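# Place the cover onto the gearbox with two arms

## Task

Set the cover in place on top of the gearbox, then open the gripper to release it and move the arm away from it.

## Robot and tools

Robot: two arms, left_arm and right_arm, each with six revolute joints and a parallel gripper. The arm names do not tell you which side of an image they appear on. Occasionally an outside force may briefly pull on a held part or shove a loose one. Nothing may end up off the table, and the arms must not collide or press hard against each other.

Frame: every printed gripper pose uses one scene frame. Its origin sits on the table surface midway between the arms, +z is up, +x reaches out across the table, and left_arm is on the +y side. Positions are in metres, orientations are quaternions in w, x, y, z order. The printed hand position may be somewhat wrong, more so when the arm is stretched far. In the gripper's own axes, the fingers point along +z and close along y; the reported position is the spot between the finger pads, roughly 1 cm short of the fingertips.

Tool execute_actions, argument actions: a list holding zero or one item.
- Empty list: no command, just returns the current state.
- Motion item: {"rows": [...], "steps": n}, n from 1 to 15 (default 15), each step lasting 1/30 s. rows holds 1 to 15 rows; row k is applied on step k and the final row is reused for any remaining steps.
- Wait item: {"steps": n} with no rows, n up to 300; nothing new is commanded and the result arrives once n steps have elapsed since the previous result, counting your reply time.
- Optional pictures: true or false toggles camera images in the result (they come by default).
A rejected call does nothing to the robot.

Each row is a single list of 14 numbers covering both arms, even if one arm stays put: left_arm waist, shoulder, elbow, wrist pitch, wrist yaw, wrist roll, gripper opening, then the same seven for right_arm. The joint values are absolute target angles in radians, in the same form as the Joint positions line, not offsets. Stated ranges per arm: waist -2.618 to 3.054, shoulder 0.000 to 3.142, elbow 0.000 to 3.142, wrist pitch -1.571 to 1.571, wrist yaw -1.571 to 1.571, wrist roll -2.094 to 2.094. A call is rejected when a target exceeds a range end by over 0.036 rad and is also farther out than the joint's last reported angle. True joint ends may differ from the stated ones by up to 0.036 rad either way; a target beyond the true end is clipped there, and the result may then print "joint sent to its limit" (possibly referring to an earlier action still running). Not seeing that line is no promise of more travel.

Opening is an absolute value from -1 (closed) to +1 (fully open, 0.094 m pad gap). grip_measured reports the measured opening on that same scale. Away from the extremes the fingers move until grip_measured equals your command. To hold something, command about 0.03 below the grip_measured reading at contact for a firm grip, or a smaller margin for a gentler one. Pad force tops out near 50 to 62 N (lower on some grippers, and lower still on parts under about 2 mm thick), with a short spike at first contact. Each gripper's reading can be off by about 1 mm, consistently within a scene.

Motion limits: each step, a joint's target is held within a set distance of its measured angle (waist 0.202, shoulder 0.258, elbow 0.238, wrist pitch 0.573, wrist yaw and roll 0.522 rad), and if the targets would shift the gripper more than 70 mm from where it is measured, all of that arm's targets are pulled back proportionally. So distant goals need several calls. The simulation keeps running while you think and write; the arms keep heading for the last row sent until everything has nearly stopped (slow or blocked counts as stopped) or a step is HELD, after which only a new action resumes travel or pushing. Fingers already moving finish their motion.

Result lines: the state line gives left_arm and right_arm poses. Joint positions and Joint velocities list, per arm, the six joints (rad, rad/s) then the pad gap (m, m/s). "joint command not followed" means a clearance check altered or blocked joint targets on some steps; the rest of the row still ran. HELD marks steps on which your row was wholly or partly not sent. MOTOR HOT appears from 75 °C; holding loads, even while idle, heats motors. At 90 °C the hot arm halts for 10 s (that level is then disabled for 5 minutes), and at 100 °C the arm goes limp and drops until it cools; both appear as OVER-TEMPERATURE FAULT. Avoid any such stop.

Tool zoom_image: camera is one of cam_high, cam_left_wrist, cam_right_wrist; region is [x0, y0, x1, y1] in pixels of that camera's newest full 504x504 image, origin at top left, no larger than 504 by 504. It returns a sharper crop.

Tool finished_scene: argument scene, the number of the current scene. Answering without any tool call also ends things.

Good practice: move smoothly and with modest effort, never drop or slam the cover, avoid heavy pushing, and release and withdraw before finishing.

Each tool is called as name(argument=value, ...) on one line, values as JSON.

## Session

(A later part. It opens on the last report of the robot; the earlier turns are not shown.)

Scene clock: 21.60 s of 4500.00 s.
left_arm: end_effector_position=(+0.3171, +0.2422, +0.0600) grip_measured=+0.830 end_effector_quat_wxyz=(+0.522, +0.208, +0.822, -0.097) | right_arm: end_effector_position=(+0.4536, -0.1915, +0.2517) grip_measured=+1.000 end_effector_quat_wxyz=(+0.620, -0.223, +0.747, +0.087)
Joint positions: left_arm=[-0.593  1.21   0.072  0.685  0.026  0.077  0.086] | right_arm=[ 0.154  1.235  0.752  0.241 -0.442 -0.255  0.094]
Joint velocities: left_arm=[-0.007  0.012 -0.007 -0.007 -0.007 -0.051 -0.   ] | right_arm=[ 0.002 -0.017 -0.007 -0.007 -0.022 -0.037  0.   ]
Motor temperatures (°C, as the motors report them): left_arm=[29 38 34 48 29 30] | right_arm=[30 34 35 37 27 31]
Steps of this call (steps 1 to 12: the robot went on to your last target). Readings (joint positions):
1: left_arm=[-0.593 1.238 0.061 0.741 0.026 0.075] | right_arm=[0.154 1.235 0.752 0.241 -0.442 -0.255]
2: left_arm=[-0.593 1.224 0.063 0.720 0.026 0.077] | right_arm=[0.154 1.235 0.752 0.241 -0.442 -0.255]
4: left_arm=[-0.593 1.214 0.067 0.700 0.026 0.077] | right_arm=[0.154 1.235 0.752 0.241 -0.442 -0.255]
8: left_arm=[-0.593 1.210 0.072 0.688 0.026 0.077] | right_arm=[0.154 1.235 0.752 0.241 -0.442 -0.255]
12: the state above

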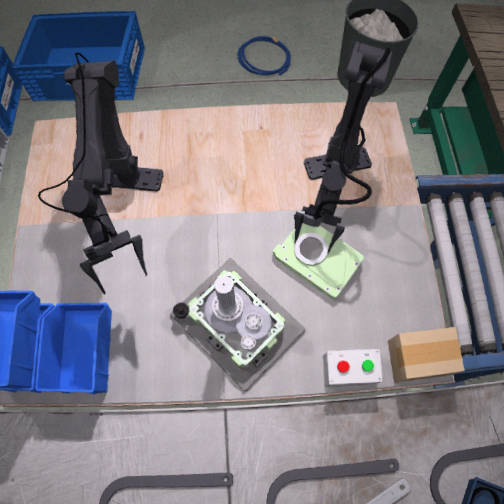

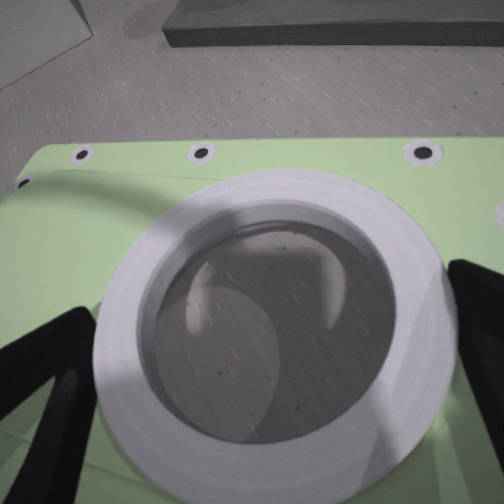

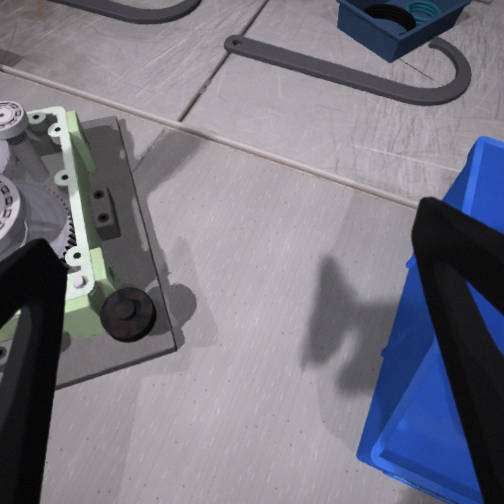

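execute_actions(actions=[{"rows":[[-0.59,1.15,0.142,0.88,0.025,0.11,0.74,0.15,1.22,0.75,0.26,-0.45,-0.25,1],[-0.59,1.14,0.148,0.9,0.025,0.11,0.74,0.15,1.22,0.75,0.26,-0.45,-0.25,1],[-0.59,1.125,0.155,0.9,0.025,0.11,0.74,0.15,1.22,0.75,0.26,-0.45,-0.25,1],[-0.59,1.11,0.163,0.89,0.025,0.11,0.74,0.15,1.22,0.75,0.26,-0.45,-0.25,1],[-0.59,1.095,0.171,0.87,0.025,0.11,0.74,0.15,1.22,0.75,0.26,-0.45,-0.25,1],[-0.59,1.08,0.179,0.85,0.025,0.11,0.74,0.15,1.22,0.75,0.26,-0.45,-0.25,1],[-0.59,1.065,0.187,0.825,0.025,0.11,0.74,0.15,1.22,0.75,0.26,-0.45,-0.25,1],[-0.59,1.05,0.195,0.8,0.025,0.11,0.74,0.15,1.22,0.75,0.26,-0.45,-0.25,1],[-0.59,1.035,0.203,0.775,0.025,0.11,0.74,0.15,1.22,0.75,0.26,-0.45,-0.25,1],[-0.59,1.02,0.211,0.75,0.025,0.11,0.74,0.15,1.22,0.75,0.26,-0.45,-0.25,1],[-0.59,1.005,0.219,0.725,0.025,0.11,0.74,0.15,1.22,0.75,0.26,-0.45,-0.25,1],[-0.59,0.99,0.227,0.70,0.025,0.11,0.74,0.15,1.22,0.75,0.26,-0.45,-0.25,1],[-0.59,0.975,0.235,0.675,0.025,0.11,0.74,0.15,1.22,0.75,0.26,-0.45,-0.25,1],[-0.59,0.96,0.243,0.65,0.025,0.11,0.74,0.15,1.22,0.75,0.26,-0.45,-0.25,1],[-0.59,0.95,0.25,0.63,0.025,0.11,0.74,0.15,1.22,0.75,0.26,-0.45,-0.25,1]],"steps":15}], pictures=false)

execute_actions(actions=[{"steps":12}], pictures=false)

Scene clock: 23.83 s of 4500.00 s.
left_arm: end_effector_position=(+0.3122, +0.2440, +0.0656) grip_measured=+0.830 end_effector_quat_wxyz=(+0.502, +0.212, +0.833, -0.094) | right_arm: end_effector_position=(+0.4536, -0.1915, +0.2517) grip_measured=+1.000 end_effector_quat_wxyz=(+0.620, -0.223, +0.747, +0.087)
Joint positions: left_arm=[-0.593  1.077  0.116  0.462  0.027  0.078  0.086] | right_arm=[ 0.154  1.235  0.752  0.241 -0.442 -0.255  0.094]
Joint velocities: left_arm=[ 0.032 -0.339  0.154 -0.667 -0.037 -0.007 -0.001] | right_arm=[ 0.007  0.002 -0.007 -0.022 -0.066 -0.066  0.   ]
Motor temperatures (°C, as the motors report them): left_arm=[29 38 35 50 29 30] | right_arm=[30 34 35 37 27 31]
Steps of this call (steps 1 to 30: the robot went on to your last target; steps 31 to 52: nothing new was sent; steps 53 to 67: all 15 steps of this action). Readings (joint positions):
53: left_arm=[-0.593 1.209 0.072 0.685 0.026 0.077] | right_arm=[0.154 1.235 0.752 0.241 -0.442 -0.255]
54: left_arm=[-0.593 1.207 0.072 0.684 0.026 0.077] | right_arm=[0.154 1.235 0.752 0.241 -0.442 -0.255]
56: left_arm=[-0.593 1.199 0.072 0.674 0.026 0.077] | right_arm=[0.154 1.235 0.752 0.241 -0.442 -0.255]
60: left_arm=[-0.593 1.161 0.078 0.620 0.027 0.078] | right_arm=[0.154 1.235 0.752 0.241 -0.442 -0.255]
67: the state above

Scene clock: 24.23 s of 4500.00 s.
left_arm: end_effector_position=(+0.3098, +0.2451, +0.0669) grip_measured=+0.830 end_effector_quat_wxyz=(+0.490, +0.214, +0.840, -0.092) | right_arm: end_effector_position=(+0.4536, -0.1915, +0.2517) grip_measured=+1.000 end_effector_quat_wxyz=(+0.620, -0.223, +0.747, +0.087)
Joint positions: left_arm=[-0.593  1.033  0.14   0.365  0.027  0.081  0.086] | right_arm=[ 0.154  1.235  0.752  0.241 -0.442 -0.255  0.094]
Joint velocities: left_arm=[ 0.012 -0.022 -0.007  0.037 -0.066  0.007 -0.   ] | right_arm=[ 0.007  0.002 -0.002 -0.051  0.095 -0.051  0.   ]
Motor temperatures (°C, as the motors report them): left_arm=[29 38 36 50 29 30] | right_arm=[30 34 35 37 27 31]
Steps of this call (steps 1 to 12: the robot went on to your last target). Readings (joint positions):
1: left_arm=[-0.593 1.066 0.121 0.441 0.027 0.078] | right_arm=[0.154 1.235 0.752 0.241 -0.442 -0.255]
2: left_arm=[-0.593 1.057 0.124 0.424 0.027 0.078] | right_arm=[0.154 1.235 0.752 0.241 -0.442 -0.255]
4: left_arm=[-0.593 1.046 0.130 0.400 0.027 0.078] | right_arm=[0.154 1.235 0.752 0.241 -0.442 -0.255]
8: left_arm=[-0.593 1.036 0.137 0.376 0.027 0.079] | right_arm=[0.154 1.235 0.752 0.241 -0.442 -0.255]
12: the state above

execute_actions(actions=[{"rows":[[-0.59,0.995,0.17,0.57,0.025,0.11,0.74,0.15,1.22,0.75,0.26,-0.45,-0.25,1],[-0.59,0.995,0.17,0.6,0.025,0.11,0.74,0.15,1.22,0.75,0.26,-0.45,-0.25,1],[-0.59,0.995,0.17,0.63,0.025,0.11,0.74,0.15,1.22,0.75,0.26,-0.45,-0.25,1]],"steps":15}])

Scene clock: 25.87 s of 4500.00 s.
left_arm: end_effector_position=(+0.3115, +0.2443, +0.0704) grip_measured=+0.830 end_effector_quat_wxyz=(+0.496, +0.217, +0.836, -0.091) | right_arm: end_effector_position=(+0.4536, -0.1915, +0.2517) grip_measured=+1.000 end_effector_quat_wxyz=(+0.620, -0.223, +0.747, +0.087)
Joint positions: left_arm=[-0.593  1.031  0.142  0.375  0.028  0.088  0.086] | right_arm=[ 0.154  1.235  0.752  0.241 -0.442 -0.255  0.094]
Joint velocities: left_arm=[-0.002  0.017 -0.012  0.022 -0.081 -0.007  0.001] | right_arm=[ 0.032 -0.002  0.002 -0.037 -0.007  0.037  0.   ]
Motor temperatures (°C, as the motors report them): left_arm=[29 38 36 52 29 30] | right_arm=[30 34 35 37 27 31]
Steps of this call (steps 1 to 30: the robot went on to your last target; steps 31 to 34: nothing new was sent; steps 35 to 49: all 15 steps of this action). Readings (joint positions):
35: left_arm=[-0.593 1.031 0.142 0.358 0.027 0.086] | right_arm=[0.154 1.235 0.752 0.241 -0.442 -0.255]
36: left_arm=[-0.593 1.031 0.142 0.360 0.027 0.087] | right_arm=[0.154 1.235 0.752 0.241 -0.442 -0.255]
38: left_arm=[-0.593 1.031 0.142 0.366 0.027 0.088] | right_arm=[0.154 1.235 0.752 0.241 -0.442 -0.255]
42: left_arm=[-0.593 1.031 0.142 0.374 0.028 0.088] | right_arm=[0.154 1.235 0.752 0.241 -0.442 -0.255]
49: the state above

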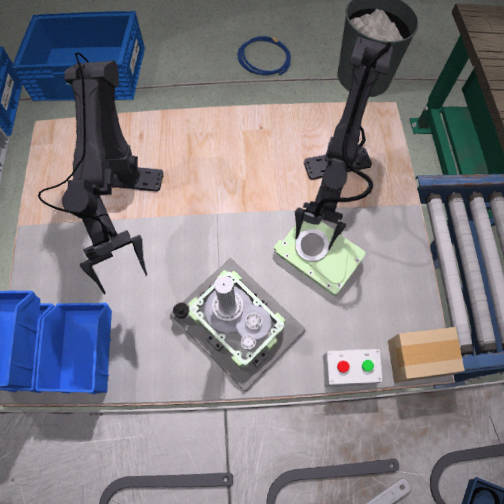

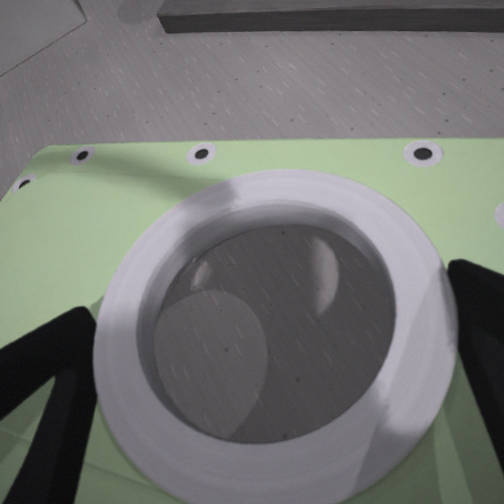

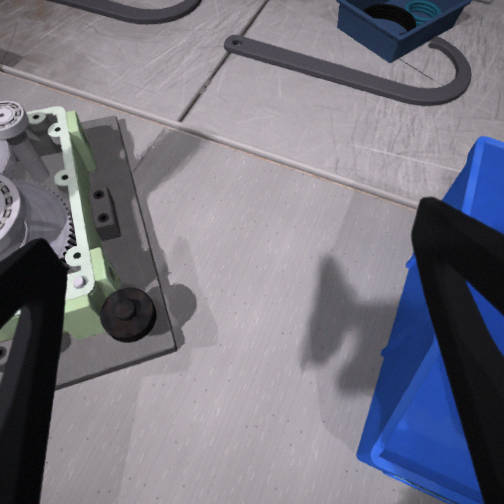

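execute_actions(actions=[{"rows":[[-0.59,0.995,0.17,0.56,0.025,0.11,0.74,0.2,1.17,0.7,0.25,-0.4,-0.22,0.8],[-0.59,0.995,0.17,0.56,0.025,0.11,0.74,0.25,1.12,0.65,0.22,-0.35,-0.2,0.6],[-0.59,0.995,0.17,0.56,0.025,0.11,0.74,0.32,1.07,0.6,0.2,-0.3,-0.17,0.4],[-0.59,0.995,0.17,0.56,0.025,0.11,0.74,0.4,1.02,0.55,0.17,-0.25,-0.14,0.2],[-0.59,0.995,0.17,0.56,0.025,0.11,0.74,0.5,1.0,0.5,0.15,-0.2,-0.1,0.1],[-0.59,0.995,0.17,0.56,0.025,0.11,0.74,0.6,1.0,0.5,0.15,-0.15,-0.08,0.1],[-0.59,0.995,0.17,0.56,0.025,0.11,0.74,0.7,1.0,0.5,0.15,-0.1,-0.05,0.1],[-0.59,0.995,0.17,0.56,0.025,0.11,0.74,0.8,1.0,0.5,0.15,-0.05,-0.02,0.1],[-0.59,0.995,0.17,0.56,0.025,0.11,0.74,0.9,1.0,0.5,0.15,0,0,0.1],[-0.59,0.995,0.17,0.56,0.025,0.11,0.74,1.0,1.0,0.5,0.15,0,0,0.1],[-0.59,0.995,0.17,0.56,0.025,0.11,0.74,1.08,1.0,0.5,0.15,0,0,0.1],[-0.59,0.995,0.17,0.56,0.025,0.11,0.74,1.14,1.0,0.5,0.15,0,0,0.1],[-0.59,0.995,0.17,0.56,0.025,0.11,0.74,1.19,1.0,0.5,0.2,0,0,0.1],[-0.59,0.995,0.17,0.56,0.025,0.11,0.74,1.205,1.0,0.5,0.25,0,0,0.1]],"steps":15}], pictures=false)

execute_actions(actions=[{"rows":[[-0.59,0.995,0.17,0.56,0.025,0.11,0.74,1.205,1.05,0.5,0.3,0,0,0.1],[-0.59,0.995,0.17,0.56,0.025,0.11,0.74,1.205,1.1,0.5,0.34,0,0,0.1],[-0.59,0.995,0.17,0.56,0.025,0.11,0.74,1.205,1.15,0.5,0.38,0,0,0.1],[-0.59,0.995,0.17,0.56,0.025,0.11,0.74,1.205,1.2,0.5,0.42,0,0,0.1],[-0.59,0.995,0.17,0.56,0.025,0.11,0.74,1.205,1.25,0.5,0.46,0,0,0.1],[-0.59,0.995,0.17,0.56,0.025,0.11,0.74,1.205,1.3,0.51,0.5,0,0,0.1],[-0.59,0.995,0.17,0.56,0.025,0.11,0.74,1.205,1.35,0.52,0.54,0,0,0.1],[-0.59,0.995,0.17,0.56,0.025,0.11,0.74,1.205,1.4,0.53,0.58,0,0,0.1],[-0.59,0.995,0.17,0.56,0.025,0.11,0.74,1.205,1.45,0.54,0.62,0,0,0.1],[-0.59,0.995,0.17,0.56,0.025,0.11,0.74,1.205,1.5,0.55,0.65,0,0,0.1],[-0.59,0.995,0.17,0.56,0.025,0.11,0.74,1.205,1.55,0.56,0.68,0,0,0.1],[-0.59,0.995,0.17,0.56,0.025,0.11,0.74,1.205,1.6,0.57,0.68,0,0,0.1],[-0.59,0.995,0.17,0.56,0.025,0.11,0.74,1.205,1.64,0.575,0.68,0,0,0.1],[-0.59,0.995,0.17,0.56,0.025,0.11,0.74,1.205,1.68,0.58,0.68,0,0,0.1],[-0.59,0.995,0.17,0.56,0.025,0.11,0.74,1.205,1.705,0.58,0.68,0,0,0.1]],"steps":15}], pictures=false)

execute_actions(actions=[{"steps":15}])

Scene clock: 30.57 s of 4500.00 s.
left_arm: end_effector_position=(+0.3096, +0.2450, +0.0669) grip_measured=+0.830 end_effector_quat_wxyz=(+0.489, +0.219, +0.840, -0.089) | right_arm: end_effector_position=(+0.2618, +0.0309, +0.1951) grip_measured=+0.102 end_effector_quat_wxyz=(+0.517, -0.382, +0.718, +0.266)
Joint positions: left_arm=[-0.593  1.031  0.142  0.359  0.028  0.091  0.086] | right_arm=[ 1.089  1.018  0.506  0.182 -0.05  -0.03   0.052]
Joint velocities: left_arm=[-0.012  0.007 -0.012 -0.022  0.007 -0.051 -0.002] | right_arm=[ 2.01   0.007 -0.007  0.403  0.286  0.168  0.   ]
Motor temperatures (°C, as the motors report them): left_arm=[29 38 37 58 29 30] | right_arm=[30 34 35 37 27 31]
Steps of this call (steps 1 to 15: the robot went on to your last target; steps 16 to 90: nothing new was sent; then 1.20 s passed at rest; steps 91 to 105: all 15 steps of this action). Readings (joint positions):
91: left_arm=[-0.593 1.031 0.142 0.373 0.028 0.088] | right_arm=[0.159 1.230 0.746 0.243 -0.433 -0.250]
92: left_arm=[-0.593 1.031 0.142 0.371 0.028 0.088] | right_arm=[0.177 1.213 0.728 0.245 -0.412 -0.242]
94: left_arm=[-0.593 1.031 0.142 0.362 0.028 0.089] | right_arm=[0.267 1.136 0.652 0.239 -0.353 -0.213]
98: left_arm=[-0.593 1.031 0.142 0.359 0.028 0.090] | right_arm=[0.568 1.018 0.520 0.190 -0.224 -0.127]
105: the state above

Scene clock: 31.07 s of 4500.00 s.
left_arm: end_effector_position=(+0.3096, +0.2450, +0.0669) grip_measured=+0.829 end_effector_quat_wxyz=(+0.489, +0.219, +0.840, -0.089) | right_arm: end_effector_position=(+0.2657, +0.1031, +0.0700) grip_measured=+0.102 end_effector_quat_wxyz=(+0.442, -0.427, +0.748, +0.252)
Joint positions: left_arm=[-0.593  1.031  0.142  0.359  0.028  0.092  0.086] | right_arm=[ 1.204  1.648  0.542  0.603 -0.009 -0.006  0.052]
Joint velocities: left_arm=[-0.007  0.012 -0.007  0.022  0.007  0.022  0.002] | right_arm=[ 0.007  1.062  0.164  0.344 -0.022 -0.051  0.001]
Motor temperatures (°C, as the motors report them): left_arm=[29 38 37 58 29 30] | right_arm=[30 34 35 38 27 31]
Steps of this call (steps 1 to 15: all 15 steps of this action). Readings (joint positions):
1: left_arm=[-0.593 1.031 0.142 0.359 0.028 0.092] | right_arm=[1.148 1.020 0.506 0.200 -0.049 -0.026]
2: left_arm=[-0.593 1.031 0.142 0.359 0.028 0.092] | right_arm=[1.184 1.032 0.506 0.226 -0.048 -0.022]
4: left_arm=[-0.593 1.031 0.142 0.359 0.028 0.092] | right_arm=[1.204 1.094 0.506 0.298 -0.041 -0.016]
8: left_arm=[-0.593 1.031 0.142 0.359 0.028 0.092] | right_arm=[1.204 1.303 0.506 0.432 -0.020 -0.010]
15: the state above

Scene clock: 31.57 s of 4500.00 s.
left_arm: end_effector_position=(+0.3096, +0.2450, +0.0669) grip_measured=+0.829 end_effector_quat_wxyz=(+0.489, +0.219, +0.840, -0.089) | right_arm: end_effector_position=(+0.2682, +0.1064, +0.0568) grip_measured=+0.102 end_effector_quat_wxyz=(+0.440, -0.427, +0.750, +0.250)
Joint positions: left_arm=[-0.593  1.031  0.142  0.359  0.028  0.092  0.086] | right_arm=[ 1.204  1.713  0.546  0.658 -0.007 -0.005  0.052]
Joint velocities: left_arm=[-0.012  0.002  0.002 -0.007 -0.037  0.007  0.   ] | right_arm=[-0.002  0.012  0.007  0.051 -0.022 -0.022  0.   ]
Motor temperatures (°C, as the motors report them): left_arm=[29 38 37 58 29 30] | right_arm=[30 34 35 38 27 31]
Steps of this call (steps 1 to 15: the robot went on to your last target). Readings (joint positions):
1: left_arm=[-0.593 1.031 0.142 0.359 0.028 0.092] | right_arm=[1.204 1.679 0.546 0.613 -0.009 -0.005]
2: left_arm=[-0.593 1.031 0.142 0.359 0.028 0.092] | right_arm=[1.204 1.699 0.546 0.617 -0.009 -0.005]
4: left_arm=[-0.593 1.031 0.142 0.359 0.028 0.092] | right_arm=[1.204 1.713 0.546 0.618 -0.008 -0.005]
8: left_arm=[-0.593 1.031 0.142 0.359 0.028 0.092] | right_arm=[1.204 1.713 0.546 0.644 -0.007 -0.005]
15: the state above

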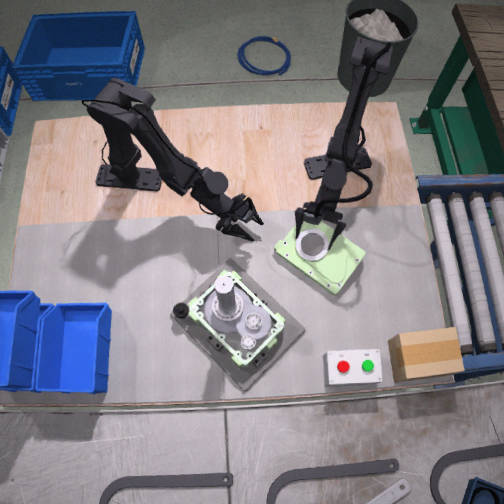

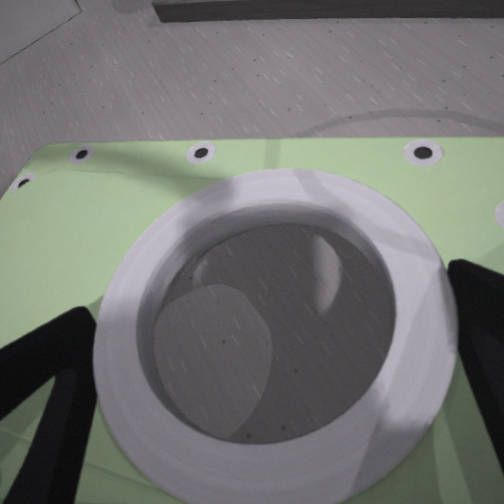

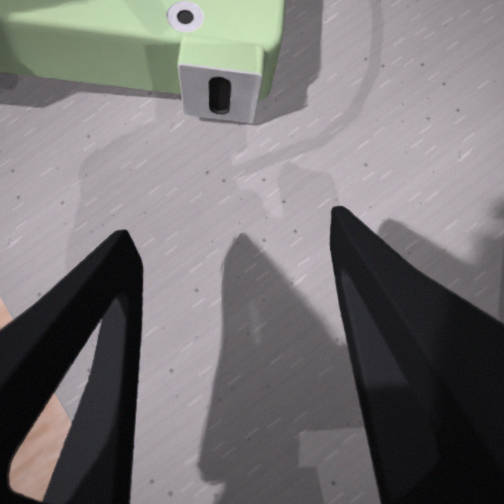

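execute_actions(actions=[{"rows":[[-0.59,0.995,0.17,0.54,0.025,0.11,0.74,1.21,1.73,0.595,0.69,0,0.04,0.1],[-0.59,0.995,0.17,0.54,0.025,0.11,0.74,1.215,1.755,0.61,0.7,0,0.08,0.1],[-0.59,0.995,0.17,0.54,0.025,0.11,0.74,1.22,1.78,0.625,0.71,0,0.12,0.1],[-0.59,0.995,0.17,0.54,0.025,0.11,0.74,1.225,1.805,0.64,0.72,0,0.16,0.1],[-0.59,0.995,0.17,0.54,0.025,0.11,0.74,1.225,1.83,0.655,0.735,0,0.16,0.1],[-0.59,0.995,0.17,0.54,0.025,0.11,0.74,1.225,1.855,0.67,0.75,0,0.16,0.1],[-0.59,0.995,0.17,0.54,0.025,0.11,0.74,1.225,1.875,0.685,0.76,0,0.16,0.1],[-0.59,0.995,0.17,0.54,0.025,0.11,0.74,1.225,1.895,0.695,0.765,0,0.16,0.1]],"steps":15}])

Scene clock: 33.30 s of 4500.00 s.
left_arm: end_effector_position=(+0.3094, +0.2451, +0.0665) grip_measured=+0.829 end_effector_quat_wxyz=(+0.488, +0.220, +0.840, -0.089) | right_arm: end_effector_position=(+0.2809, +0.1393, +0.0392) grip_measured=+0.102 end_effector_quat_wxyz=(+0.423, -0.372, +0.775, +0.288)
Joint positions: left_arm=[-0.593  1.031  0.142  0.357  0.028  0.093  0.086] | right_arm=[ 1.218  1.895  0.663  0.735 -0.005  0.147  0.052]
Joint velocities: left_arm=[-0.017  0.007 -0.017 -0.022  0.037  0.007  0.   ] | right_arm=[ 0.007 -0.017  0.002  0.051  0.139  0.066  0.001]
Motor temperatures (°C, as the motors report them): left_arm=[29 38 37 59 29 30] | right_arm=[30 34 35 38 27 31]
Steps of this call (steps 1 to 15: the robot went on to your last target; steps 16 to 37: nothing new was sent; steps 38 to 52: all 15 steps of this action). Readings (joint positions):
38: left_arm=[-0.593 1.031 0.142 0.359 0.028 0.092] | right_arm=[1.204 1.714 0.548 0.660 -0.007 0.001]
39: left_arm=[-0.593 1.031 0.142 0.358 0.028 0.092] | right_arm=[1.204 1.720 0.554 0.663 -0.007 0.014]
41: left_arm=[-0.593 1.031 0.142 0.358 0.028 0.092] | right_arm=[1.207 1.752 0.581 0.675 -0.005 0.056]
45: left_arm=[-0.593 1.031 0.142 0.357 0.028 0.092] | right_arm=[1.217 1.850 0.645 0.716 -0.005 0.115]
52: the state above

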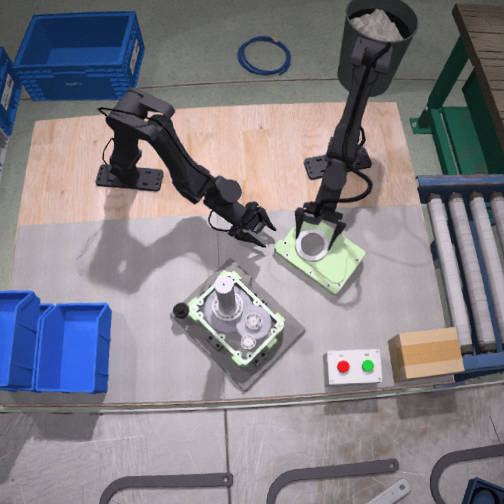

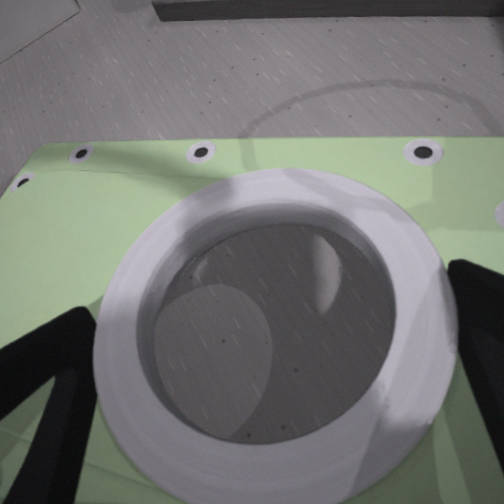

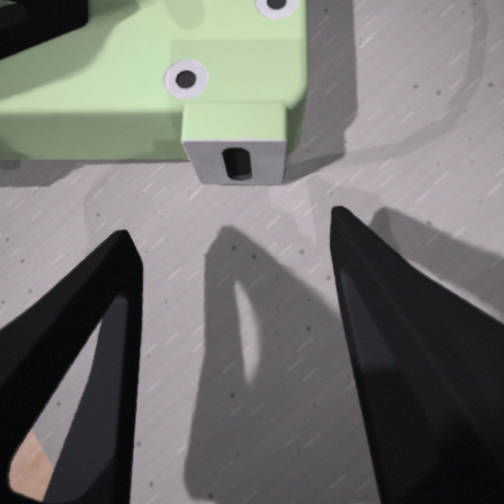

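execute_actions(actions=[{"rows":[[-0.59,0.995,0.17,0.54,0.025,0.11,0.74,1.222,1.9,0.71,0.755,0,0.16,0.1],[-0.59,0.995,0.17,0.54,0.025,0.11,0.74,1.222,1.91,0.725,0.745,0,0.16,0.1],[-0.59,0.995,0.17,0.54,0.025,0.11,0.74,1.222,1.92,0.74,0.735,0,0.16,0.1],[-0.59,0.995,0.17,0.54,0.025,0.11,0.74,1.222,1.93,0.76,0.725,0,0.16,0.1],[-0.59,0.995,0.17,0.54,0.025,0.11,0.74,1.222,1.94,0.78,0.71,0,0.16,0.1],[-0.59,0.995,0.17,0.54,0.025,0.11,0.74,1.222,1.95,0.80,0.70,0,0.16,0.1],[-0.59,0.995,0.17,0.54,0.025,0.11,0.74,1.222,1.96,0.815,0.69,0,0.16,0.1]],"steps":15}])

Scene clock: 35.30 s of 4500.00 s.
left_arm: end_effector_position=(+0.3094, +0.2451, +0.0665) grip_measured=+0.829 end_effector_quat_wxyz=(+0.488, +0.220, +0.840, -0.089) | right_arm: end_effector_position=(+0.2972, +0.1671, +0.0525) grip_measured=+0.102 end_effector_quat_wxyz=(+0.436, -0.364, +0.767, +0.299)
Joint positions: left_arm=[-0.593  1.031  0.142  0.357  0.028  0.093  0.086] | right_arm=[ 1.218  1.951  0.786  0.708 -0.005  0.156  0.052]
Joint velocities: left_arm=[-0.022 -0.007 -0.007 -0.022 -0.007 -0.007 -0.001] | right_arm=[ 0.017  0.002 -0.002 -0.007 -0.081  0.022  0.   ]
Motor temperatures (°C, as the motors report them): left_arm=[29 38 38 60 29 30] | right_arm=[30 34 36 38 27 31]
Steps of this call (steps 1 to 15: the robot went on to your last target; steps 16 to 45: nothing new was sent; steps 46 to 60: all 15 steps of this action). Readings (joint positions):
46: left_arm=[-0.593 1.031 0.142 0.357 0.028 0.093] | right_arm=[1.218 1.895 0.665 0.745 -0.005 0.156]
47: left_arm=[-0.593 1.031 0.142 0.357 0.028 0.093] | right_arm=[1.218 1.897 0.669 0.744 -0.005 0.156]
49: left_arm=[-0.593 1.031 0.142 0.357 0.028 0.093] | right_arm=[1.218 1.908 0.694 0.740 -0.005 0.156]
53: left_arm=[-0.593 1.031 0.142 0.357 0.028 0.093] | right_arm=[1.218 1.945 0.769 0.724 -0.005 0.156]
60: the state above

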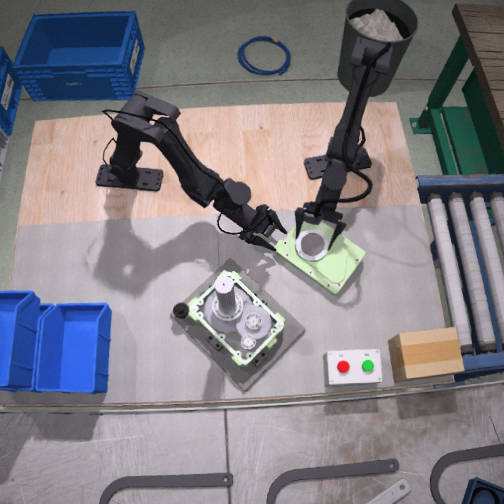

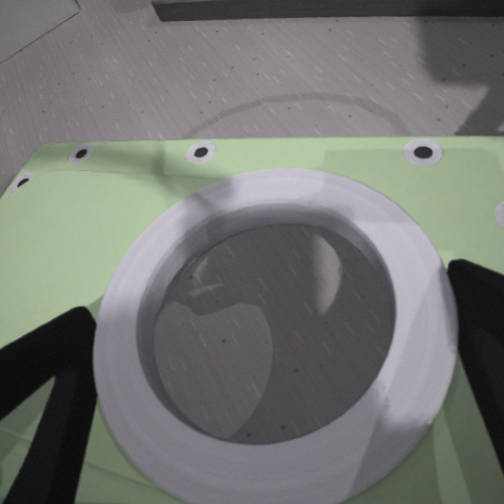

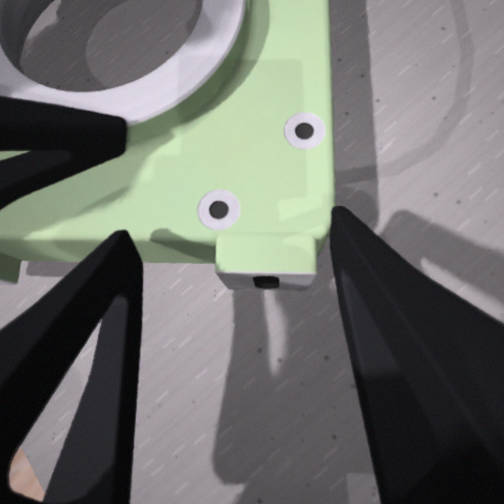

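execute_actions(actions=[{"rows":[[-0.59,0.995,0.17,0.54,0.025,0.11,0.74,1.21,1.95,0.78,0.75,0,0.16,0.1],[-0.59,0.995,0.17,0.54,0.025,0.11,0.74,1.2,1.95,0.77,0.77,0,0.16,0.1],[-0.59,0.995,0.17,0.54,0.025,0.11,0.74,1.198,1.95,0.76,0.78,0,0.16,0.1],[-0.59,0.995,0.17,0.54,0.025,0.11,0.74,1.198,1.95,0.75,0.78,0,0.16,0.1],[-0.59,0.995,0.17,0.54,0.025,0.11,0.74,1.198,1.95,0.74,0.78,0,0.16,0.1],[-0.59,0.995,0.17,0.54,0.025,0.11,0.74,1.198,1.95,0.73,0.78,0,0.16,0.1],[-0.59,0.995,0.17,0.54,0.025,0.11,0.74,1.198,1.95,0.72,0.775,0,0.16,0.1],[-0.59,0.995,0.17,0.54,0.025,0.11,0.74,1.198,1.955,0.72,0.765,0,0.16,0.1],[-0.59,0.995,0.17,0.54,0.025,0.11,0.74,1.198,1.96,0.72,0.75,0,0.16,0.1],[-0.59,0.995,0.17,0.54,0.025,0.11,0.74,1.198,1.965,0.72,0.74,0,0.16,0.1]],"steps":15}], pictures=false)

execute_actions(actions=[{"steps":8}])

Scene clock: 37.40 s of 4500.00 s.
left_arm: end_effector_position=(+0.3094, +0.2451, +0.0665) grip_measured=+0.829 end_effector_quat_wxyz=(+0.488, +0.220, +0.840, -0.089) | right_arm: end_effector_position=(+0.2965, +0.1531, +0.0382) grip_measured=+0.102 end_effector_quat_wxyz=(+0.430, -0.362, +0.774, +0.291)
Joint positions: left_arm=[-0.593  1.031  0.142  0.357  0.028  0.093  0.086] | right_arm=[ 1.205  1.961  0.736  0.747 -0.005  0.156  0.052]
Joint velocities: left_arm=[-0.027 -0.012  0.007 -0.051  0.022  0.022  0.   ] | right_arm=[ 0.012 -0.017  0.012  0.037  0.051  0.022  0.001]
Motor temperatures (°C, as the motors report them): left_arm=[29 38 38 61 29 30] | right_arm=[30 35 36 38 27 31]
Steps of this call (steps 1 to 15: the robot went on to your last target; steps 16 to 48: nothing new was sent; steps 49 to 63: all 15 steps of this action). Readings (joint positions):
49: left_arm=[-0.593 1.031 0.142 0.357 0.028 0.093] | right_arm=[1.218 1.951 0.786 0.704 -0.005 0.156]
50: left_arm=[-0.593 1.031 0.142 0.357 0.028 0.093] | right_arm=[1.217 1.951 0.786 0.710 -0.005 0.156]
52: left_arm=[-0.593 1.031 0.142 0.357 0.028 0.093] | right_arm=[1.212 1.951 0.784 0.729 -0.005 0.156]
56: left_arm=[-0.593 1.031 0.142 0.357 0.028 0.093] | right_arm=[1.205 1.951 0.752 0.756 -0.005 0.156]
63: the state above

Scene clock: 37.67 s of 4500.00 s.
left_arm: end_effector_position=(+0.3094, +0.2451, +0.0665) grip_measured=+0.829 end_effector_quat_wxyz=(+0.488, +0.220, +0.840, -0.089) | right_arm: end_effector_position=(+0.2965, +0.1531, +0.0382) grip_measured=+0.102 end_effector_quat_wxyz=(+0.430, -0.362, +0.774, +0.291)
Joint positions: left_arm=[-0.593  1.031  0.142  0.357  0.028  0.093  0.086] | right_arm=[ 1.205  1.961  0.736  0.747 -0.005  0.156  0.052]
Joint velocities: left_arm=[-0.002 -0.042 -0.002 -0.051  0.007 -0.066 -0.001] | right_arm=[ 0.007 -0.007  0.007 -0.066  0.022 -0.066  0.001]
Motor temperatures (°C, as the motors report them): left_arm=[29 38 38 61 29 30] | right_arm=[30 35 35 38 27 31]
Steps of this call (steps 1 to 8: the robot went on to your last target). Readings (joint positions):
1: left_arm=[-0.593 1.031 0.142 0.357 0.028 0.093] | right_arm=[1.205 1.961 0.736 0.747 -0.005 0.156]
2: left_arm=[-0.593 1.031 0.142 0.357 0.028 0.093] | right_arm=[1.205 1.961 0.736 0.747 -0.005 0.156]
4: left_arm=[-0.593 1.031 0.142 0.357 0.028 0.093] | right_arm=[1.205 1.961 0.736 0.747 -0.005 0.156]
8: the state above

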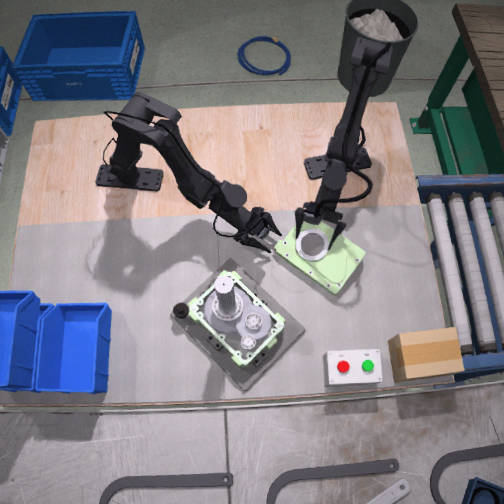

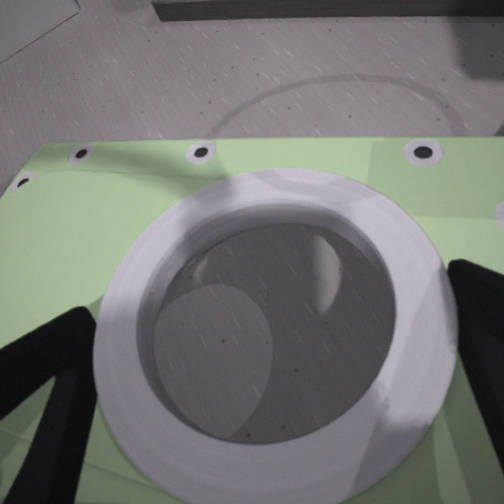

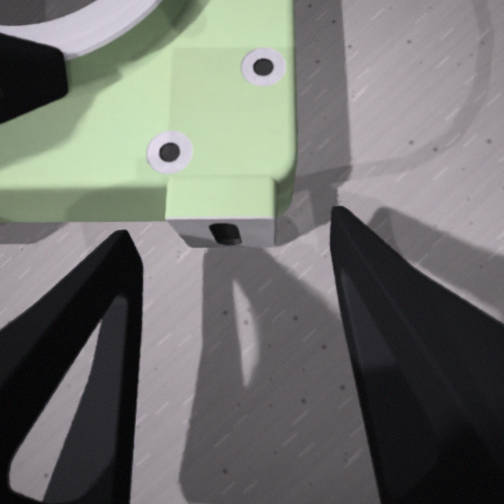

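execute_actions(actions=[{"rows":[[-0.59,0.995,0.17,0.54,0.025,0.11,0.74,1.21,1.975,0.75,0.745,0,0.16,0.0],[-0.59,0.995,0.17,0.54,0.025,0.11,0.74,1.217,1.985,0.765,0.745,0,0.16,0.0],[-0.59,0.995,0.17,0.54,0.025,0.11,0.74,1.217,1.995,0.775,0.745,0,0.16,0.0],[-0.59,0.995,0.17,0.54,0.025,0.11,0.74,1.217,2.005,0.785,0.745,0,0.16,0.0],[-0.59,0.995,0.17,0.54,0.025,0.11,0.74,1.217,2.012,0.795,0.745,0,0.16,0.0],[-0.59,0.995,0.17,0.54,0.025,0.11,0.74,1.217,2.012,0.802,0.745,0,0.16,0.0]],"steps":15}])

Scene clock: 39.07 s of 4500.00 s.
left_arm: end_effector_position=(+0.3094, +0.2451, +0.0665) grip_measured=+0.829 end_effector_quat_wxyz=(+0.488, +0.220, +0.840, -0.089) | right_arm: end_effector_position=(+0.2982, +0.1599, +0.0272) grip_measured=+0.002 end_effector_quat_wxyz=(+0.424, -0.365, +0.777, +0.288)
Joint positions: left_arm=[-0.593  1.031  0.142  0.357  0.028  0.093  0.086] | right_arm=[ 1.209  2.01   0.769  0.747 -0.005  0.156  0.047]
Joint velocities: left_arm=[ 0.022 -0.012 -0.007  0.007  0.037 -0.066  0.   ] | right_arm=[-0.027 -0.012 -0.002 -0.125  0.037 -0.051 -0.   ]
Motor temperatures (°C, as the motors report them): left_arm=[29 38 38 61 29 30] | right_arm=[30 35 35 38 27 31]
Steps of this call (steps 1 to 15: the robot went on to your last target; steps 16 to 27: nothing new was sent; steps 28 to 42: all 15 steps of this action). Readings (joint positions):
28: left_arm=[-0.593 1.031 0.142 0.357 0.028 0.093] | right_arm=[1.205 1.961 0.736 0.747 -0.005 0.156]
29: left_arm=[-0.593 1.031 0.142 0.357 0.028 0.093] | right_arm=[1.205 1.963 0.736 0.747 -0.005 0.156]
31: left_arm=[-0.593 1.031 0.142 0.357 0.028 0.093] | right_arm=[1.206 1.975 0.741 0.747 -0.005 0.156]
35: left_arm=[-0.593 1.031 0.142 0.357 0.028 0.093] | right_arm=[1.209 2.009 0.765 0.747 -0.005 0.156]
42: the state above

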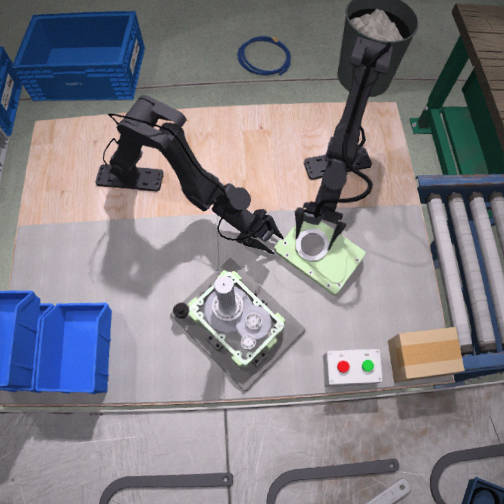

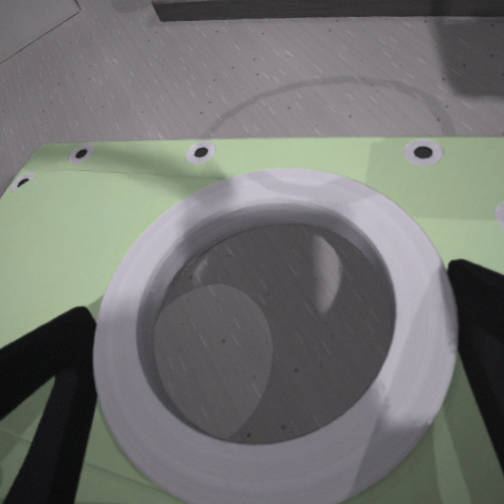

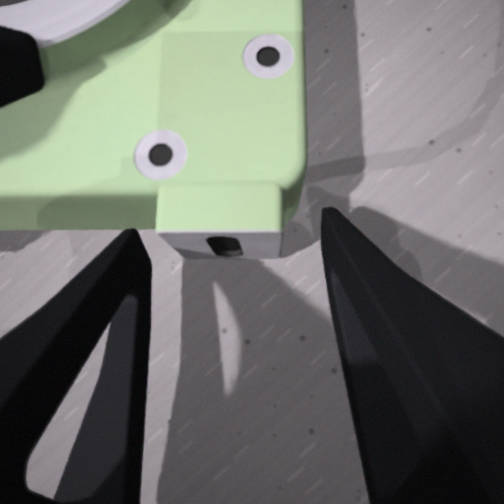

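execute_actions(actions=[{"rows":[[-0.59,0.995,0.17,0.54,0.025,0.11,0.74,1.222,2.012,0.81,0.745,0,0.16,0.0],[-0.59,0.995,0.17,0.54,0.025,0.11,0.74,1.224,2.016,0.82,0.745,0,0.16,0.0],[-0.59,0.995,0.17,0.54,0.025,0.11,0.74,1.224,2.02,0.83,0.745,0,0.16,0.0]],"steps":15}])

Scene clock: 40.33 s of 4500.00 s.
left_arm: end_effector_position=(+0.3099, +0.2464, +0.0664) grip_measured=+0.829 end_effector_quat_wxyz=(+0.489, +0.218, +0.840, -0.085) | right_arm: end_effector_position=(+0.2982, +0.1676, +0.0323) grip_measured=+0.002 end_effector_quat_wxyz=(+0.427, -0.367, +0.773, +0.293)
Joint positions: left_arm=[-0.593  1.031  0.142  0.357  0.02   0.093  0.086] | right_arm=[ 1.217  2.014  0.793  0.74  -0.005  0.156  0.047]
Joint velocities: left_arm=[ 0.002  0.027 -0.002  0.051  0.022 -0.007 -0.001] | right_arm=[-0.017 -0.017 -0.012  0.051  0.081  0.007 -0.   ]
Motor temperatures (°C, as the motors report them): left_arm=[29 38 38 62 29 30] | right_arm=[30 35 36 38 27 31]
Steps of this call (steps 1 to 15: the robot went on to your last target; steps 16 to 23: nothing new was sent; steps 24 to 38: all 15 steps of this action). Readings (joint positions):
24: left_arm=[-0.593 1.031 0.142 0.357 0.028 0.093] | right_arm=[1.209 2.010 0.769 0.747 -0.005 0.156]
25: left_arm=[-0.593 1.031 0.142 0.357 0.028 0.093] | right_arm=[1.210 2.010 0.771 0.746 -0.005 0.156]
27: left_arm=[-0.593 1.031 0.142 0.357 0.028 0.093] | right_arm=[1.213 2.014 0.784 0.744 -0.005 0.156]
31: left_arm=[-0.593 1.031 0.142 0.357 0.020 0.093] | right_arm=[1.217 2.014 0.793 0.741 -0.005 0.156]
38: the state above

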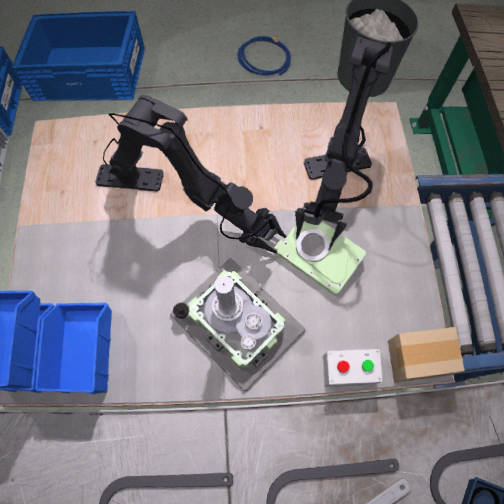

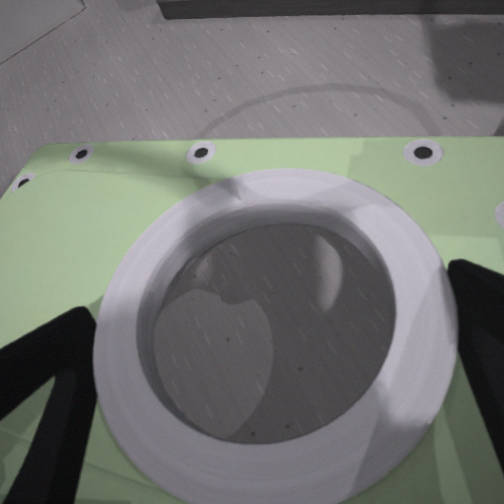

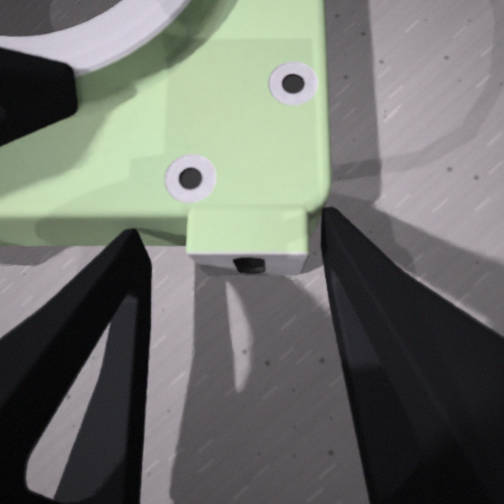

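Touching wall. Close.

execute_actions(actions=[{"rows":[[-0.59,0.995,0.17,0.54,0.025,0.11,0.74,1.21,2.015,0.815,0.745,0,0.16,-0.1],[-0.59,0.995,0.17,0.54,0.025,0.11,0.74,1.205,2.015,0.815,0.745,0,0.16,-0.2],[-0.59,0.995,0.17,0.54,0.025,0.11,0.74,1.205,2.015,0.815,0.745,0,0.16,-0.28],[-0.59,0.995,0.17,0.54,0.025,0.11,0.74,1.205,2.015,0.815,0.745,0,0.16,-0.35],[-0.59,0.995,0.17,0.54,0.025,0.11,0.74,1.21,2.015,0.815,0.745,0,0.16,-0.4],[-0.59,0.995,0.17,0.54,0.025,0.11,0.74,1.21,2.015,0.815,0.745,0,0.16,-0.44],[-0.59,0.995,0.17,0.54,0.025,0.11,0.74,1.21,2.015,0.815,0.745,0,0.16,-0.5]],"steps":15}])

Scene clock: 41.67 s of 4500.00 s.
left_arm: end_effector_position=(+0.3103, +0.2479, +0.0659) grip_measured=+0.829 end_effector_quat_wxyz=(+0.488, +0.215, +0.842, -0.082) | right_arm: end_effector_position=(+0.3018, +0.1644, +0.0305) grip_measured=-0.424 end_effector_quat_wxyz=(+0.426, -0.359, +0.778, +0.289)
Joint positions: left_arm=[-0.593  1.031  0.142  0.355  0.012  0.09   0.086] | right_arm=[1.21  2.014 0.793 0.732 0.003 0.165 0.027]
Joint velocities: left_arm=[ 0.002  0.012 -0.007 -0.007 -0.007 -0.037 -0.001] | right_arm=[-0.002 -0.022  0.017 -0.081  0.066 -0.007 -0.   ]
Motor temperatures (°C, as the motors report them): left_arm=[29 38 38 62 29 30] | right_arm=[30 35 36 38 27 31]
Steps of this call (steps 1 to 15: the robot went on to your last target; steps 16 to 25: nothing new was sent; steps 26 to 40: all 15 steps of this action). Readings (joint positions):
26: left_arm=[-0.593 1.031 0.142 0.357 0.020 0.094] | right_arm=[1.217 2.014 0.793 0.740 -0.003 0.156]
27: left_arm=[-0.593 1.031 0.142 0.356 0.019 0.095] | right_arm=[1.215 2.014 0.793 0.737 0.000 0.156]
29: left_arm=[-0.593 1.031 0.142 0.355 0.016 0.096] | right_arm=[1.211 2.014 0.793 0.733 0.002 0.156]
33: left_arm=[-0.593 1.031 0.142 0.355 0.012 0.090] | right_arm=[1.210 2.014 0.793 0.732 0.003 0.164]
40: the state above

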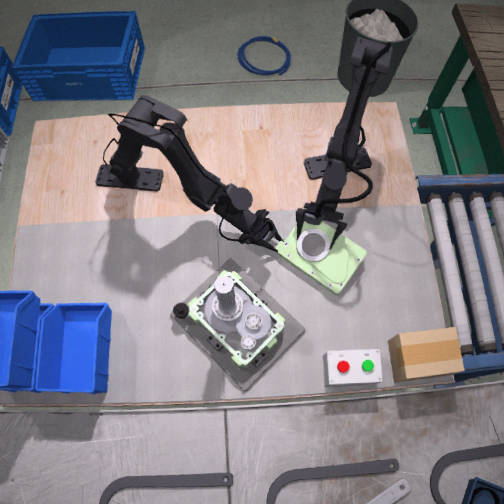

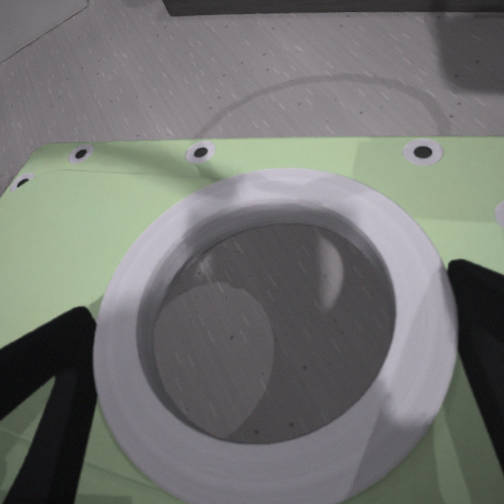

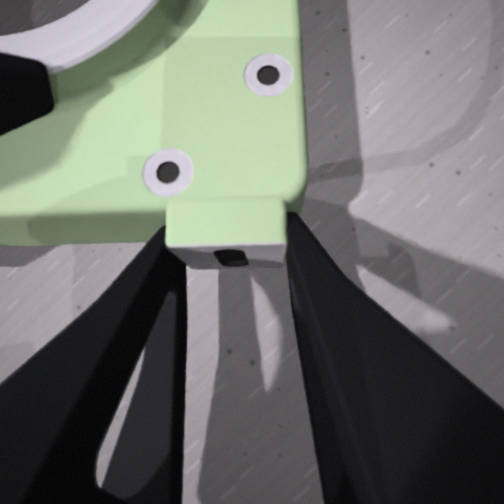

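execute_actions(actions=[{"rows":[[-0.59,0.995,0.17,0.54,0.015,0.115,0.74,1.21,1.99,0.825,0.77,0,0.15,-0.5],[-0.59,0.995,0.17,0.545,0.015,0.12,0.74,1.207,1.97,0.835,0.79,0,0.14,-0.5],[-0.59,0.99,0.175,0.55,0.015,0.125,0.74,1.204,1.955,0.845,0.80,0,0.13,-0.5],[-0.59,0.99,0.175,0.555,0.015,0.13,0.74,1.2,1.943,0.85,0.80,0,0.12,-0.5],[-0.59,0.99,0.175,0.56,0.015,0.13,0.74,1.197,1.931,0.855,0.79,0,0.11,-0.5],[-0.59,0.99,0.18,0.57,0.015,0.13,0.74,1.194,1.919,0.86,0.78,0,0.10,-0.5],[-0.59,0.99,0.18,0.58,0.015,0.13,0.74,1.191,1.907,0.864,0.765,0,0.09,-0.5],[-0.59,0.99,0.18,0.59,0.015,0.13,0.74,1.188,1.895,0.868,0.75,0,0.08,-0.5],[-0.59,0.99,0.18,0.6,0.015,0.13,0.74,1.185,1.883,0.871,0.735,0,0.06,-0.5],[-0.59,0.99,0.18,0.61,0.015,0.13,0.74,1.182,1.871,0.874,0.72,0,0.05,-0.5],[-0.59,0.99,0.18,0.62,0.015,0.13,0.74,1.179,1.859,0.877,0.705,0,0.03,-0.5],[-0.59,0.99,0.18,0.63,0.015,0.13,0.74,1.176,1.847,0.88,0.69,0,0.02,-0.5],[-0.59,0.99,0.18,0.64,0.015,0.13,0.74,1.173,1.835,0.883,0.675,0,0.0,-0.5],[-0.59,0.99,0.18,0.65,0.015,0.13,0.74,1.17,1.823,0.886,0.66,0,-0.01,-0.5],[-0.59,0.99,0.18,0.66,0.015,0.13,0.74,1.168,1.812,0.889,0.65,0,-0.02,-0.5]],"steps":15}], pictures=false)

execute_actions(actions=[{"steps":15}])

Scene clock: 44.07 s of 4500.00 s.
left_arm: end_effector_position=(+0.3231, +0.2411, +0.0944) grip_measured=+0.830 end_effector_quat_wxyz=(+0.541, +0.200, +0.811, -0.099) | right_arm: end_effector_position=(+0.3195, +0.1561, +0.0682) grip_measured=-0.424 end_effector_quat_wxyz=(+0.456, -0.389, +0.761, +0.250)
Joint positions: left_arm=[-0.593  1.031  0.142  0.483  0.018  0.069  0.086] | right_arm=[1.178 1.897 0.826 0.593 0.022 0.041 0.027]
Joint velocities: left_arm=[-0.007  0.012 -0.007  0.359 -0.037 -0.139  0.   ] | right_arm=[-0.066 -0.305  0.081 -0.462  0.081 -0.344 -0.001]
Motor temperatures (°C, as the motors report them): left_arm=[29 38 38 63 29 30] | right_arm=[30 36 36 38 27 31]
Steps of this call (steps 1 to 15: the robot went on to your last target; steps 16 to 57: nothing new was sent; steps 58 to 72: all 15 steps of this action). Readings (joint positions):
58: left_arm=[-0.593 1.031 0.142 0.355 0.011 0.090] | right_arm=[1.210 2.014 0.793 0.734 0.003 0.165]
59: left_arm=[-0.593 1.031 0.142 0.355 0.011 0.090] | right_arm=[1.210 2.014 0.793 0.735 0.003 0.164]
61: left_arm=[-0.593 1.031 0.142 0.358 0.012 0.087] | right_arm=[1.210 2.008 0.793 0.732 0.004 0.158]
65: left_arm=[-0.593 1.031 0.142 0.389 0.014 0.082] | right_arm=[1.200 1.977 0.802 0.692 0.009 0.130]
72: the state above

Scene clock: 44.57 s of 4500.00 s.
left_arm: end_effector_position=(+0.3265, +0.2395, +0.1036) grip_measured=+0.830 end_effector_quat_wxyz=(+0.557, +0.196, +0.800, -0.103) | right_arm: end_effector_position=(+0.3240, +0.1538, +0.0780) grip_measured=-0.424 end_effector_quat_wxyz=(+0.466, -0.399, +0.753, +0.236)
Joint positions: left_arm=[-0.593  1.031  0.142  0.523  0.019  0.064  0.086] | right_arm=[ 1.171  1.869  0.835  0.563  0.033 -0.001  0.027]
Joint velocities: left_arm=[-0.012 -0.022 -0.002  0.007  0.007 -0.037  0.   ] | right_arm=[-0.012 -0.012  0.002 -0.007  0.007  0.007  0.001]
Motor temperatures (°C, as the motors report them): left_arm=[29 38 38 63 29 30] | right_arm=[30 36 36 38 27 31]
Steps of this call (steps 1 to 15: the robot went on to your last target). Readings (joint positions):
1: left_arm=[-0.593 1.031 0.142 0.495 0.019 0.066] | right_arm=[1.175 1.887 0.828 0.582 0.024 0.030]
2: left_arm=[-0.593 1.031 0.142 0.506 0.019 0.065] | right_arm=[1.173 1.879 0.830 0.575 0.027 0.020]
4: left_arm=[-0.593 1.031 0.142 0.520 0.019 0.064] | right_arm=[1.172 1.871 0.834 0.567 0.032 0.006]
8: left_arm=[-0.593 1.031 0.142 0.523 0.019 0.064] | right_arm=[1.171 1.869 0.835 0.563 0.033 -0.000]
15: the state above

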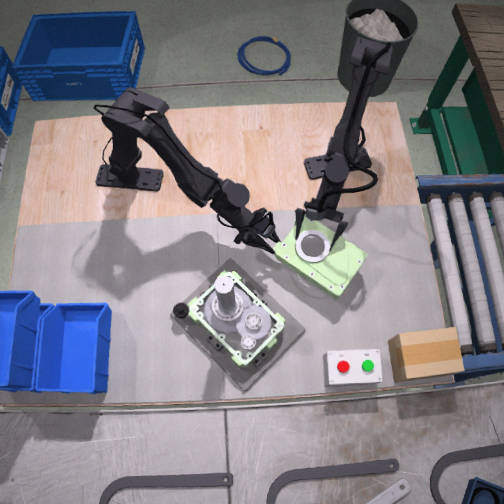

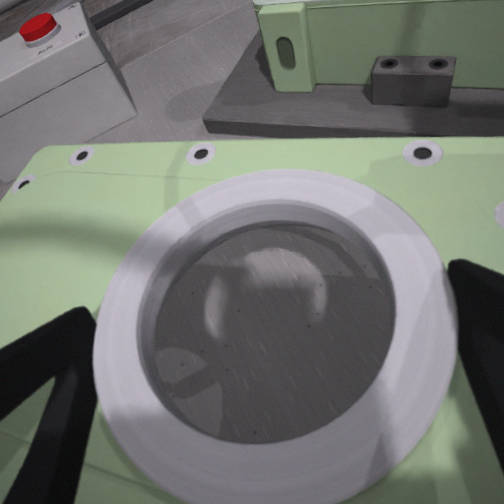

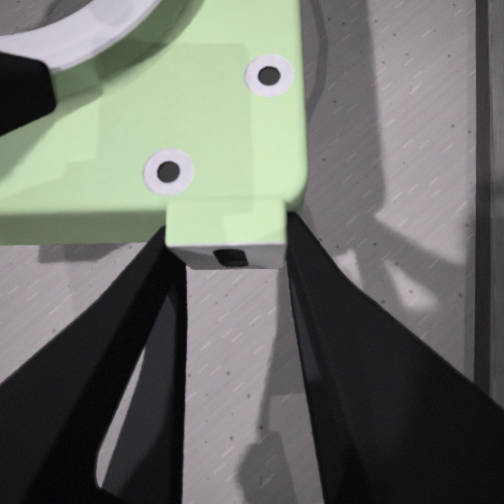

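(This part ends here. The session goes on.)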